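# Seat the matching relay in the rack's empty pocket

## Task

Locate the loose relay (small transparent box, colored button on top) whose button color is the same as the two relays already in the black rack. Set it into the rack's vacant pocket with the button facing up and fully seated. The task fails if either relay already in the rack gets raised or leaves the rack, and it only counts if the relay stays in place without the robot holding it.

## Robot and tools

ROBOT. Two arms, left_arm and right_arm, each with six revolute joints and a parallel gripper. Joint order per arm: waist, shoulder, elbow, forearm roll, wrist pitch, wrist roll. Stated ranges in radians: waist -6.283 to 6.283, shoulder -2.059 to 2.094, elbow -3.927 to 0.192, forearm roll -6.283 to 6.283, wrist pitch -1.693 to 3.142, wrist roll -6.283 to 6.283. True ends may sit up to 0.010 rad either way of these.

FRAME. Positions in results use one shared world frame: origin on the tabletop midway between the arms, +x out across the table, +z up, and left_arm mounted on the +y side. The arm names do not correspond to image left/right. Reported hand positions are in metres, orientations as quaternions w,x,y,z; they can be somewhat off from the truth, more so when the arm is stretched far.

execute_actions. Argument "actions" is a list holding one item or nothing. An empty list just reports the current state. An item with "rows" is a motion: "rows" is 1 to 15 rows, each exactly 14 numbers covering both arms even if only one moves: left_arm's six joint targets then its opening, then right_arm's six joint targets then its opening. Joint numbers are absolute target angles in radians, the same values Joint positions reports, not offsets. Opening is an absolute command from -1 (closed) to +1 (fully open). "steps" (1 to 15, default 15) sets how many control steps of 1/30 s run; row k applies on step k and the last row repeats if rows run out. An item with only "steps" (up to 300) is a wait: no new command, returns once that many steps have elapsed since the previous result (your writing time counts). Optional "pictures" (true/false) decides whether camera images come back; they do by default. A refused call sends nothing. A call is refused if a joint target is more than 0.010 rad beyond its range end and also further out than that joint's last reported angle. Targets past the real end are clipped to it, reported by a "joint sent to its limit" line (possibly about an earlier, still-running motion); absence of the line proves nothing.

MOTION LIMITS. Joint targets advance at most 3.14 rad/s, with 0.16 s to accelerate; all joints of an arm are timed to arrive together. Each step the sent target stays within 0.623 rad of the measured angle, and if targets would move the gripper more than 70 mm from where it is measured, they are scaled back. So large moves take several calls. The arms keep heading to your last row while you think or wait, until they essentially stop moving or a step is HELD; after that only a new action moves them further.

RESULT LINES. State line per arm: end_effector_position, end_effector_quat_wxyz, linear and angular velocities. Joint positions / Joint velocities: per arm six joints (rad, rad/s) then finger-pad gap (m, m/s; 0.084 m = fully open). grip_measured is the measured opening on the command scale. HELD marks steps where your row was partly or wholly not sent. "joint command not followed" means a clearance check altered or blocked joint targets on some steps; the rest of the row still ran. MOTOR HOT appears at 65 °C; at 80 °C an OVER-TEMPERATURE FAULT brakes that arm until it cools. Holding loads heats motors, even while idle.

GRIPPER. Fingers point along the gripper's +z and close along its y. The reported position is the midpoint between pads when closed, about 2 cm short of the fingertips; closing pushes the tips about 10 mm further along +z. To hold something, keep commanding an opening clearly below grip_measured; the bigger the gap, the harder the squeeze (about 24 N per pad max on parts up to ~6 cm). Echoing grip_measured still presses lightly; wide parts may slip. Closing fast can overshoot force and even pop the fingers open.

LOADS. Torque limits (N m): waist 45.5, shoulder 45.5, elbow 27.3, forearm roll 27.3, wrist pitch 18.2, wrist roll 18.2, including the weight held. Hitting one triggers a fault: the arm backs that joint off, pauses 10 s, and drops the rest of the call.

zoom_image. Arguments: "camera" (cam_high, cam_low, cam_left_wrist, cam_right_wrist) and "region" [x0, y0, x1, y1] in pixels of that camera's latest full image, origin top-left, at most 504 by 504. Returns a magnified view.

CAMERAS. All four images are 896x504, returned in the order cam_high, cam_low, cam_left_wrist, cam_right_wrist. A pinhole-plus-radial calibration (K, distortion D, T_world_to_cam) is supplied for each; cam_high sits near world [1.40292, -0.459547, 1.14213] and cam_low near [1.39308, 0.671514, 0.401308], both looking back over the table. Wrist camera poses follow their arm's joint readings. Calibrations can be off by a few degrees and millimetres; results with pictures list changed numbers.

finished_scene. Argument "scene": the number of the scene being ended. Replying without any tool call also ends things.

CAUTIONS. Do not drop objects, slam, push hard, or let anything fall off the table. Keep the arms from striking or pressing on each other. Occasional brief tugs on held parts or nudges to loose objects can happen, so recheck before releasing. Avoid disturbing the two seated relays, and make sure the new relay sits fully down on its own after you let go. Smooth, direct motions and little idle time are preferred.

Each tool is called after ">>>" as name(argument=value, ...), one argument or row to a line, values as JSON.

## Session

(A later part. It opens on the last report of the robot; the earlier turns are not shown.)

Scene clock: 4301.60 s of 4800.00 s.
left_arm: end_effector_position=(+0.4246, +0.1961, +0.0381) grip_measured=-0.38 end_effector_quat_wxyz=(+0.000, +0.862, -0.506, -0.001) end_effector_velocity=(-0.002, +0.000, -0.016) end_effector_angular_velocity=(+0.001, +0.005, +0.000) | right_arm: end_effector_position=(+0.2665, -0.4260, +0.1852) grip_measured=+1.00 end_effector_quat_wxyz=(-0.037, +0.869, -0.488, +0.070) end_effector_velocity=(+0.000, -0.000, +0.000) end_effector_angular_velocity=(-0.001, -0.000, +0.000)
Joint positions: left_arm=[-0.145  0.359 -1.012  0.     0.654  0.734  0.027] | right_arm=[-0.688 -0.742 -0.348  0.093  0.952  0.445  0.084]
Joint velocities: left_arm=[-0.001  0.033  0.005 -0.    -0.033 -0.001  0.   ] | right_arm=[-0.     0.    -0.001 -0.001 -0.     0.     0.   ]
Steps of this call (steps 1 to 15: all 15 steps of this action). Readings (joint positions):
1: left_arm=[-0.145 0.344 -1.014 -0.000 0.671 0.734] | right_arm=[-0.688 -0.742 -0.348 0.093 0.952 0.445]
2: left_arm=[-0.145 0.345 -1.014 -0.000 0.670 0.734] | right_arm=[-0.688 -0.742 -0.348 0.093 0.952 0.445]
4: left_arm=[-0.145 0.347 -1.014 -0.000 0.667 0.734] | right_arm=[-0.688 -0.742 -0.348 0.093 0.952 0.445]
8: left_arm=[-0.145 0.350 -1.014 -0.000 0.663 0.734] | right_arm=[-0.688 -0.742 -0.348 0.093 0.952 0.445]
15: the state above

>>> execute_actions(
  actions=[
    {"rows": [[-0.1450,0.3636,-1.0119,0,0.6482,0.7340,-0.7,-0.688,-0.742,-0.348,0.093,0.952,0.445,1.0],[-0.1450,0.3647,-1.0118,0,0.6471,0.7340,-0.7,-0.688,-0.742,-0.348,0.093,0.952,0.445,1.0],[-0.1450,0.3657,-1.0117,0,0.6460,0.7340,-0.7,-0.688,-0.742,-0.348,0.093,0.952,0.445,1.0],[-0.1450,0.3667,-1.0116,0,0.6449,0.7340,-0.7,-0.688,-0.742,-0.348,0.093,0.952,0.445,1.0],[-0.1450,0.3677,-1.0115,0,0.6438,0.7340,-0.7,-0.688,-0.742,-0.348,0.093,0.952,0.445,1.0],[-0.1450,0.3687,-1.0114,0,0.6427,0.7340,-0.7,-0.688,-0.742,-0.348,0.093,0.952,0.445,1.0],[-0.1450,0.3697,-1.0113,0,0.6416,0.7340,-0.7,-0.688,-0.742,-0.348,0.093,0.952,0.445,1.0],[-0.1450,0.3706,-1.0111,0,0.6405,0.7340,-0.7,-0.688,-0.742,-0.348,0.093,0.952,0.445,1.0]], "steps": 15},
  ],
  pictures=false,
)

Scene clock: 4318.83 s of 4800.00 s.
left_arm: end_effector_position=(+0.4255, +0.1956, +0.0345) grip_measured=-0.38 end_effector_quat_wxyz=(-0.000, +0.862, -0.506, +0.001) end_effector_velocity=(+0.000, +0.000, -0.004) end_effector_angular_velocity=(+0.000, -0.001, +0.001) | right_arm: end_effector_position=(+0.2665, -0.4260, +0.1852) grip_measured=+1.00 end_effector_quat_wxyz=(-0.037, +0.869, -0.488, +0.070) end_effector_velocity=(+0.000, -0.000, +0.001) end_effector_angular_velocity=(-0.001, -0.002, +0.000)
Joint positions: left_arm=[-0.145  0.368 -1.012 -0.     0.642  0.734  0.027] | right_arm=[-0.688 -0.742 -0.348  0.093  0.952  0.445  0.084]
Joint velocities: left_arm=[ 0.001  0.011  0.     0.    -0.011 -0.001  0.   ] | right_arm=[ 0.    -0.001 -0.001  0.    -0.001 -0.     0.   ]
Steps of this call (steps 1 to 15: the robot went on to your last target; steps 16 to 90: nothing new was sent; then 13.73 s passed at rest; steps 91 to 105: all 15 steps of this action). Readings (joint positions):
91: left_arm=[-0.145 0.362 -1.012 0.000 0.649 0.734] | right_arm=[-0.688 -0.742 -0.348 0.093 0.952 0.445]
92: left_arm=[-0.145 0.363 -1.012 0.000 0.649 0.734] | right_arm=[-0.688 -0.742 -0.348 0.093 0.952 0.445]
94: left_arm=[-0.145 0.363 -1.012 0.000 0.649 0.734] | right_arm=[-0.688 -0.742 -0.348 0.093 0.952 0.445]
98: left_arm=[-0.145 0.364 -1.012 -0.000 0.646 0.734] | right_arm=[-0.688 -0.742 -0.348 0.093 0.952 0.445]
105: the state above

>>> execute_actions(
  actions=[
    {"rows": [[-0.1450,0.3673,-1.0115,0,0.6442,0.7340,-0.7,-0.688,-0.742,-0.348,0.093,0.952,0.445,1.0],[-0.1450,0.3673,-1.0115,0,0.6442,0.7340,-0.55,-0.688,-0.742,-0.348,0.093,0.952,0.445,1.0],[-0.1450,0.3673,-1.0115,0,0.6442,0.7340,-0.45,-0.688,-0.742,-0.348,0.093,0.952,0.445,1.0],[-0.1450,0.3673,-1.0115,0,0.6442,0.7340,-0.41,-0.688,-0.742,-0.348,0.093,0.952,0.445,1.0],[-0.1450,0.3673,-1.0115,0,0.6442,0.7340,-0.39,-0.688,-0.742,-0.348,0.093,0.952,0.445,1.0],[-0.1450,0.3673,-1.0115,0,0.6442,0.7340,-0.38,-0.688,-0.742,-0.348,0.093,0.952,0.445,1.0],[-0.1450,0.3673,-1.0115,0,0.6442,0.7340,-0.37,-0.688,-0.742,-0.348,0.093,0.952,0.445,1.0],[-0.1450,0.3673,-1.0115,0,0.6442,0.7340,-0.36,-0.688,-0.742,-0.348,0.093,0.952,0.445,1.0],[-0.1450,0.3673,-1.0115,0,0.6442,0.7340,-0.35,-0.688,-0.742,-0.348,0.093,0.952,0.445,1.0],[-0.1450,0.3673,-1.0115,0,0.6442,0.7340,-0.33,-0.688,-0.742,-0.348,0.093,0.952,0.445,1.0],[-0.1450,0.3673,-1.0115,0,0.6442,0.7340,-0.31,-0.688,-0.742,-0.348,0.093,0.952,0.445,1.0],[-0.1450,0.3673,-1.0115,0,0.6442,0.7340,-0.29,-0.688,-0.742,-0.348,0.093,0.952,0.445,1.0],[-0.1450,0.3673,-1.0115,0,0.6442,0.7340,-0.27,-0.688,-0.742,-0.348,0.093,0.952,0.445,1.0],[-0.1450,0.3673,-1.0115,0,0.6442,0.7340,-0.25,-0.688,-0.742,-0.348,0.093,0.952,0.445,1.0]], "steps": 15},
  ],
  pictures=false,
)

Scene clock: 4339.37 s of 4800.00 s.
left_arm: end_effector_position=(+0.4259, +0.1964, +0.0340) grip_measured=-0.30 end_effector_quat_wxyz=(-0.000, +0.863, -0.506, +0.001) end_effector_velocity=(-0.002, +0.003, -0.001) end_effector_angular_velocity=(+0.003, +0.008, +0.003) | right_arm: end_effector_position=(+0.2665, -0.4260, +0.1852) grip_measured=+1.00 end_effector_quat_wxyz=(-0.037, +0.869, -0.488, +0.070) end_effector_velocity=(-0.000, +0.000, -0.000) end_effector_angular_velocity=(+0.000, +0.002, -0.001)
Joint positions: left_arm=[-0.144  0.37  -1.012  0.     0.641  0.734  0.031] | right_arm=[-0.688 -0.742 -0.348  0.093  0.952  0.445  0.084]
Joint velocities: left_arm=[ 0.004 -0.002  0.003  0.001  0.008  0.     0.018] | right_arm=[ 0.     0.002 -0.    -0.001  0.     0.001 -0.   ]
Steps of this call (steps 1 to 15: the robot went on to your last target; steps 16 to 90: nothing new was sent; then 17.03 s passed at rest; steps 91 to 105: all 15 steps of this action). Readings (joint positions):
91: left_arm=[-0.145 0.368 -1.011 -0.000 0.641 0.734] | right_arm=[-0.688 -0.742 -0.348 0.093 0.952 0.445]
92: left_arm=[-0.145 0.368 -1.011 -0.000 0.641 0.734] | right_arm=[-0.688 -0.742 -0.348 0.093 0.952 0.445]
94: left_arm=[-0.145 0.368 -1.011 -0.000 0.641 0.734] | right_arm=[-0.688 -0.742 -0.348 0.093 0.952 0.445]
98: left_arm=[-0.145 0.368 -1.012 -0.000 0.642 0.734] | right_arm=[-0.688 -0.742 -0.348 0.093 0.952 0.445]
105: the state above

>>> execute_actions(
  actions=[
    {"rows": [[-0.1450,0.3673,-1.0115,0,0.6442,0.7340,-0.2,-0.688,-0.742,-0.348,0.093,0.952,0.445,1.0],[-0.1450,0.3673,-1.0115,0,0.6442,0.7340,-0.15,-0.688,-0.742,-0.348,0.093,0.952,0.445,1.0],[-0.1450,0.3673,-1.0115,0,0.6442,0.7340,-0.15,-0.688,-0.742,-0.348,0.093,0.952,0.445,1.0],[-0.1450,0.3640,-1.0119,0,0.6479,0.7340,-0.15,-0.688,-0.742,-0.348,0.093,0.952,0.445,1.0],[-0.1450,0.3606,-1.0122,0,0.6516,0.7340,-0.15,-0.688,-0.742,-0.348,0.093,0.952,0.445,1.0],[-0.1450,0.3572,-1.0126,0,0.6553,0.7340,-0.15,-0.688,-0.742,-0.348,0.093,0.952,0.445,1.0],[-0.1450,0.3539,-1.0130,0,0.6590,0.7340,-0.15,-0.688,-0.742,-0.348,0.093,0.952,0.445,1.0],[-0.1450,0.3506,-1.0133,0,0.6627,0.7340,-0.15,-0.688,-0.742,-0.348,0.093,0.952,0.445,1.0],[-0.1450,0.3473,-1.0137,0,0.6664,0.7340,-0.15,-0.688,-0.742,-0.348,0.093,0.952,0.445,1.0],[-0.1450,0.3440,-1.0140,0,0.6701,0.7340,-0.15,-0.688,-0.742,-0.348,0.093,0.952,0.445,1.0],[-0.1450,0.3406,-1.0144,0,0.6738,0.7340,-0.15,-0.688,-0.742,-0.348,0.093,0.952,0.445,1.0],[-0.1450,0.33,-1.0174,0,0.6874,0.7340,-0.15,-0.688,-0.742,-0.348,0.093,0.952,0.445,1.0],[-0.1450,0.315,-1.0217,0,0.7067,0.7340,-0.15,-0.688,-0.742,-0.348,0.093,0.952,0.445,1.0],[-0.1450,0.2879,-1.0295,0,0.7416,0.7340,-0.15,-0.688,-0.742,-0.348,0.093,0.952,0.445,1.0],[-0.1450,0.2352,-1.0446,0,0.8094,0.7340,-0.15,-0.688,-0.742,-0.348,0.093,0.952,0.445,1.0]], "steps": 15},
  ],
  pictures=false,
)

>>> execute_actions(
  actions=[
    {"steps": 15},
  ],
  pictures=false,
)

>>> execute_actions(
  actions=[
    {"rows": [[-0.1804,0.0793,-0.8376,0,0.7583,0.6986,0.4,-0.688,-0.742,-0.348,0.093,0.952,0.445,1.0]], "steps": 15},
  ],
  pictures=false,
)

>>> execute_actions(
  actions=[
    {"steps": 15},
  ],
)

Scene clock: 4374.00 s of 4800.00 s.
left_arm: end_effector_position=(+0.4245, +0.1961, +0.0487) grip_measured=-0.16 end_effector_quat_wxyz=(+0.000, +0.862, -0.506, -0.001) end_effector_velocity=(-0.009, +0.004, +0.120) end_effector_angular_velocity=(+0.017, +0.048, +0.002) | right_arm: end_effector_position=(+0.2665, -0.4260, +0.1852) grip_measured=+1.00 end_effector_quat_wxyz=(-0.037, +0.869, -0.488, +0.070) end_effector_velocity=(-0.000, +0.000, -0.000) end_effector_angular_velocity=(+0.000, +0.000, +0.001)
Joint positions: left_arm=[-0.145  0.336 -1.016  0.     0.683  0.734  0.037] | right_arm=[-0.688 -0.742 -0.348  0.093  0.952  0.445  0.084]
Joint velocities: left_arm=[ 0.001 -0.259 -0.053  0.     0.364 -0.001  0.   ] | right_arm=[ 0.     0.     0.     0.    -0.    -0.001 -0.   ]
Steps of this call (steps 1 to 15: the robot went on to your last target; steps 16 to 90: nothing new was sent; then 31.13 s passed at rest; steps 91 to 105: all 15 steps of this action). Readings (joint positions):
91: left_arm=[-0.145 0.367 -1.011 0.000 0.644 0.734] | right_arm=[-0.688 -0.742 -0.348 0.093 0.952 0.445]
92: left_arm=[-0.145 0.367 -1.011 -0.000 0.644 0.734] | right_arm=[-0.688 -0.742 -0.348 0.093 0.952 0.445]
94: left_arm=[-0.145 0.367 -1.012 0.000 0.644 0.734] | right_arm=[-0.688 -0.742 -0.348 0.093 0.952 0.445]
98: left_arm=[-0.145 0.363 -1.012 0.000 0.650 0.734] | right_arm=[-0.688 -0.742 -0.348 0.093 0.952 0.445]
105: the state above

Scene clock: 4374.50 s of 4800.00 s.
left_arm: end_effector_position=(+0.4245, +0.1961, +0.0985) grip_measured=-0.16 end_effector_quat_wxyz=(+0.000, +0.862, -0.506, -0.001) end_effector_velocity=(+0.003, -0.001, +0.007) end_effector_angular_velocity=(-0.003, -0.011, +0.003) | right_arm: end_effector_position=(+0.2665, -0.4260, +0.1852) grip_measured=+1.00 end_effector_quat_wxyz=(-0.037, +0.869, -0.488, +0.070) end_effector_velocity=(-0.000, +0.000, +0.000) end_effector_angular_velocity=(+0.000, -0.000, -0.003)
Joint positions: left_arm=[-0.145  0.237 -1.044  0.     0.809  0.734  0.037] | right_arm=[-0.688 -0.742 -0.348  0.093  0.952  0.445  0.084]
Joint velocities: left_arm=[ 0.    -0.009 -0.008  0.     0.006 -0.003 -0.   ] | right_arm=[ 0.    -0.001  0.    -0.     0.     0.004  0.   ]
Steps of this call (steps 1 to 15: the robot went on to your last target). Readings (joint positions):
1: left_arm=[-0.145 0.325 -1.018 0.000 0.698 0.734] | right_arm=[-0.688 -0.742 -0.348 0.093 0.952 0.445]
2: left_arm=[-0.145 0.310 -1.022 0.000 0.719 0.734] | right_arm=[-0.688 -0.742 -0.348 0.093 0.952 0.445]
4: left_arm=[-0.145 0.274 -1.034 -0.000 0.759 0.734] | right_arm=[-0.688 -0.742 -0.348 0.093 0.952 0.445]
8: left_arm=[-0.145 0.241 -1.045 -0.000 0.797 0.734] | right_arm=[-0.688 -0.742 -0.348 0.093 0.952 0.445]
15: the state above

Scene clock: 4375.00 s of 4800.00 s.
left_arm: end_effector_position=(+0.3711, +0.1979, +0.0995) grip_measured=+0.39 end_effector_quat_wxyz=(-0.000, +0.862, -0.506, +0.000) end_effector_velocity=(-0.007, +0.001, -0.001) end_effector_angular_velocity=(+0.001, +0.002, +0.002) | right_arm: end_effector_position=(+0.2665, -0.4260, +0.1852) grip_measured=+1.00 end_effector_quat_wxyz=(-0.037, +0.869, -0.488, +0.070) end_effector_velocity=(-0.000, +0.000, -0.000) end_effector_angular_velocity=(+0.001, -0.000, +0.001)
Joint positions: left_arm=[-0.18   0.081 -0.84  -0.     0.759  0.699  0.061] | right_arm=[-0.688 -0.742 -0.348  0.093  0.952  0.445  0.084]
Joint velocities: left_arm=[-0.002 -0.016  0.024  0.    -0.006 -0.005  0.   ] | right_arm=[ 0.    -0.001  0.     0.001  0.001 -0.002  0.   ]
Steps of this call (steps 1 to 15: all 15 steps of this action). Readings (joint positions):
1: left_arm=[-0.145 0.236 -1.044 0.000 0.809 0.734] | right_arm=[-0.688 -0.742 -0.348 0.093 0.952 0.445]
2: left_arm=[-0.145 0.234 -1.040 -0.000 0.807 0.733] | right_arm=[-0.688 -0.742 -0.348 0.093 0.952 0.445]
4: left_arm=[-0.152 0.202 -0.998 -0.000 0.794 0.725] | right_arm=[-0.688 -0.742 -0.348 0.093 0.952 0.445]
8: left_arm=[-0.174 0.107 -0.876 0.000 0.769 0.706] | right_arm=[-0.688 -0.742 -0.348 0.093 0.952 0.445]
15: the state above

Scene clock: 4375.50 s of 4800.00 s.
left_arm: end_effector_position=(+0.3703, +0.1980, +0.0995) grip_measured=+0.39 end_effector_quat_wxyz=(+0.000, +0.862, -0.506, -0.000) end_effector_velocity=(+0.000, +0.000, +0.000) end_effector_angular_velocity=(+0.000, -0.000, -0.001) | right_arm: end_effector_position=(+0.2665, -0.4260, +0.1852) grip_measured=+1.00 end_effector_quat_wxyz=(-0.037, +0.869, -0.488, +0.070) end_effector_velocity=(+0.000, -0.000, -0.000) end_effector_angular_velocity=(+0.000, +0.000, -0.001)
Joint positions: left_arm=[-0.18   0.079 -0.838 -0.     0.758  0.699  0.061] | right_arm=[-0.688 -0.742 -0.348  0.093  0.952  0.445  0.084]
Joint velocities: left_arm=[ 0.    -0.001  0.     0.    -0.     0.001  0.   ] | right_arm=[-0.     0.001 -0.001  0.    -0.001  0.001 -0.   ]
Steps of this call (steps 1 to 15: the robot went on to your last target). Readings (joint positions):
1: left_arm=[-0.180 0.081 -0.840 -0.000 0.759 0.699] | right_arm=[-0.688 -0.742 -0.348 0.093 0.952 0.445]
2: left_arm=[-0.180 0.081 -0.839 -0.000 0.758 0.699] | right_arm=[-0.688 -0.742 -0.348 0.093 0.952 0.445]
4: left_arm=[-0.180 0.080 -0.839 -0.000 0.758 0.699] | right_arm=[-0.688 -0.742 -0.348 0.093 0.952 0.445]
8: left_arm=[-0.180 0.080 -0.838 -0.000 0.758 0.699] | right_arm=[-0.688 -0.742 -0.348 0.093 0.952 0.445]
15: the state above
All arms were judged still, so your last target was given up. Only a new action makes them travel on or press farther. Fingers that are still opening or closing keep moving.
camera_calibration (this result's frames):
cam_left_wrist: T_world_to_cam=[[-0.878552, -0.477621, 0.00494084, 0.454062], [-0.47763, 0.878386, -0.0175667, 0.0776022], [0.00405026, -0.0177931, -0.999833, 0.229812], [0, 0, 0, 1]] pos_world=[0.435052, 0.152794, 0.228894]
cam_right_wrist: T_world_to_cam=[[-0.843848, -0.523046, -0.119763, 0.053457], [-0.514908, 0.85213, -0.0935071, 0.587197], [0.150962, -0.0172387, -0.988389, 0.267144], [0, 0, 0, 1]] pos_world=[0.307134, -0.467802, 0.325351]

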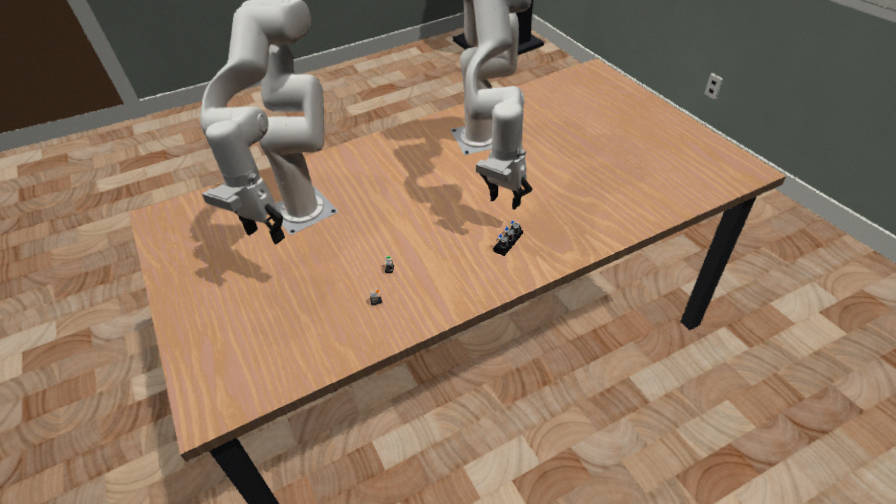

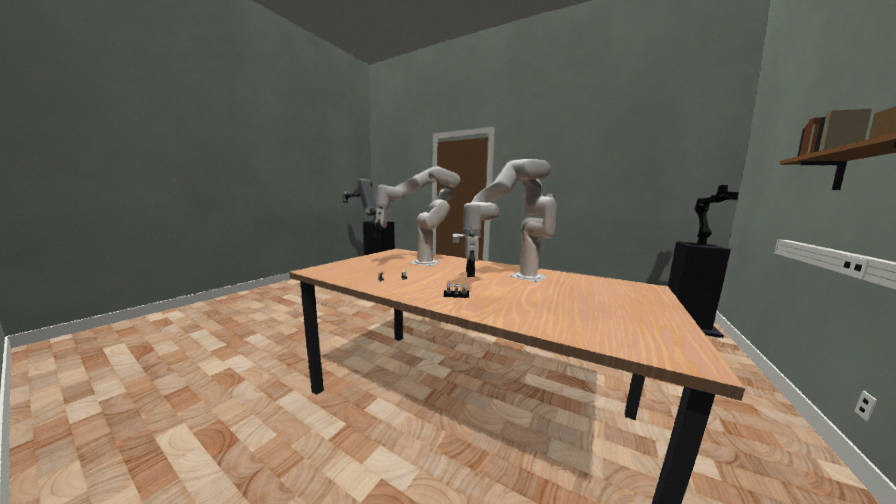

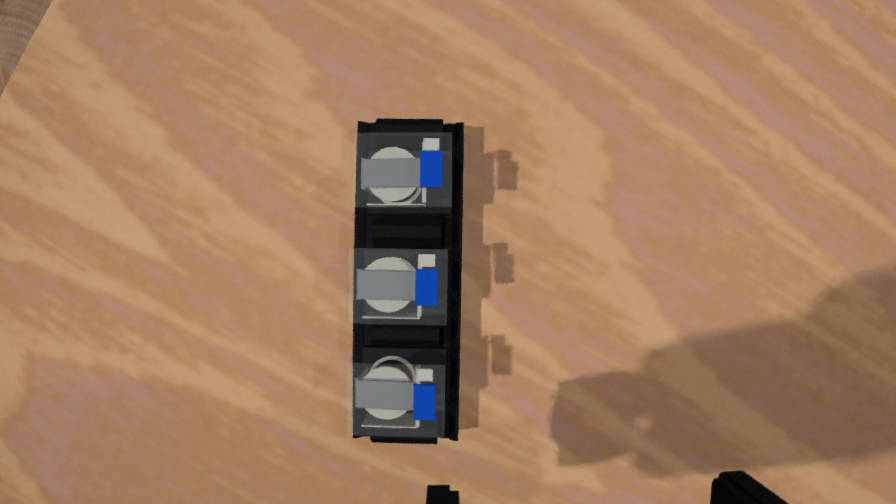

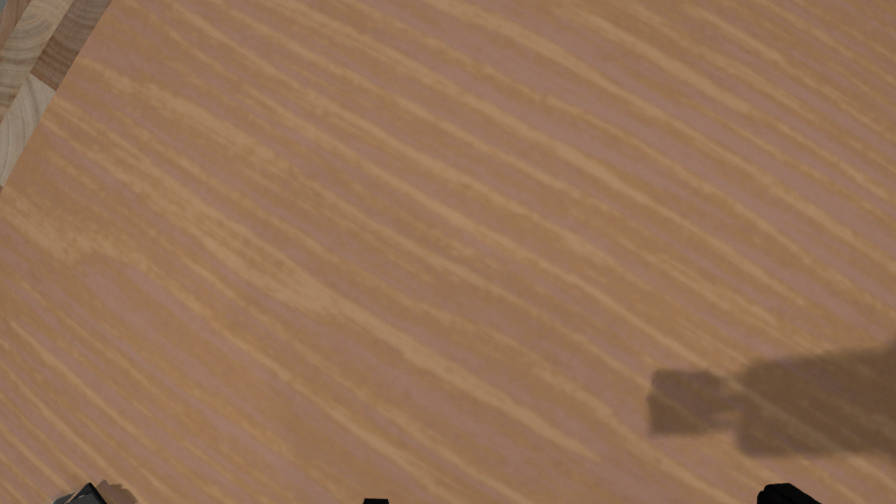

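All three relays are upright and seated in the rack.

>>> finished_scene(
  scene=2,
)

The scene is finished: the task was done.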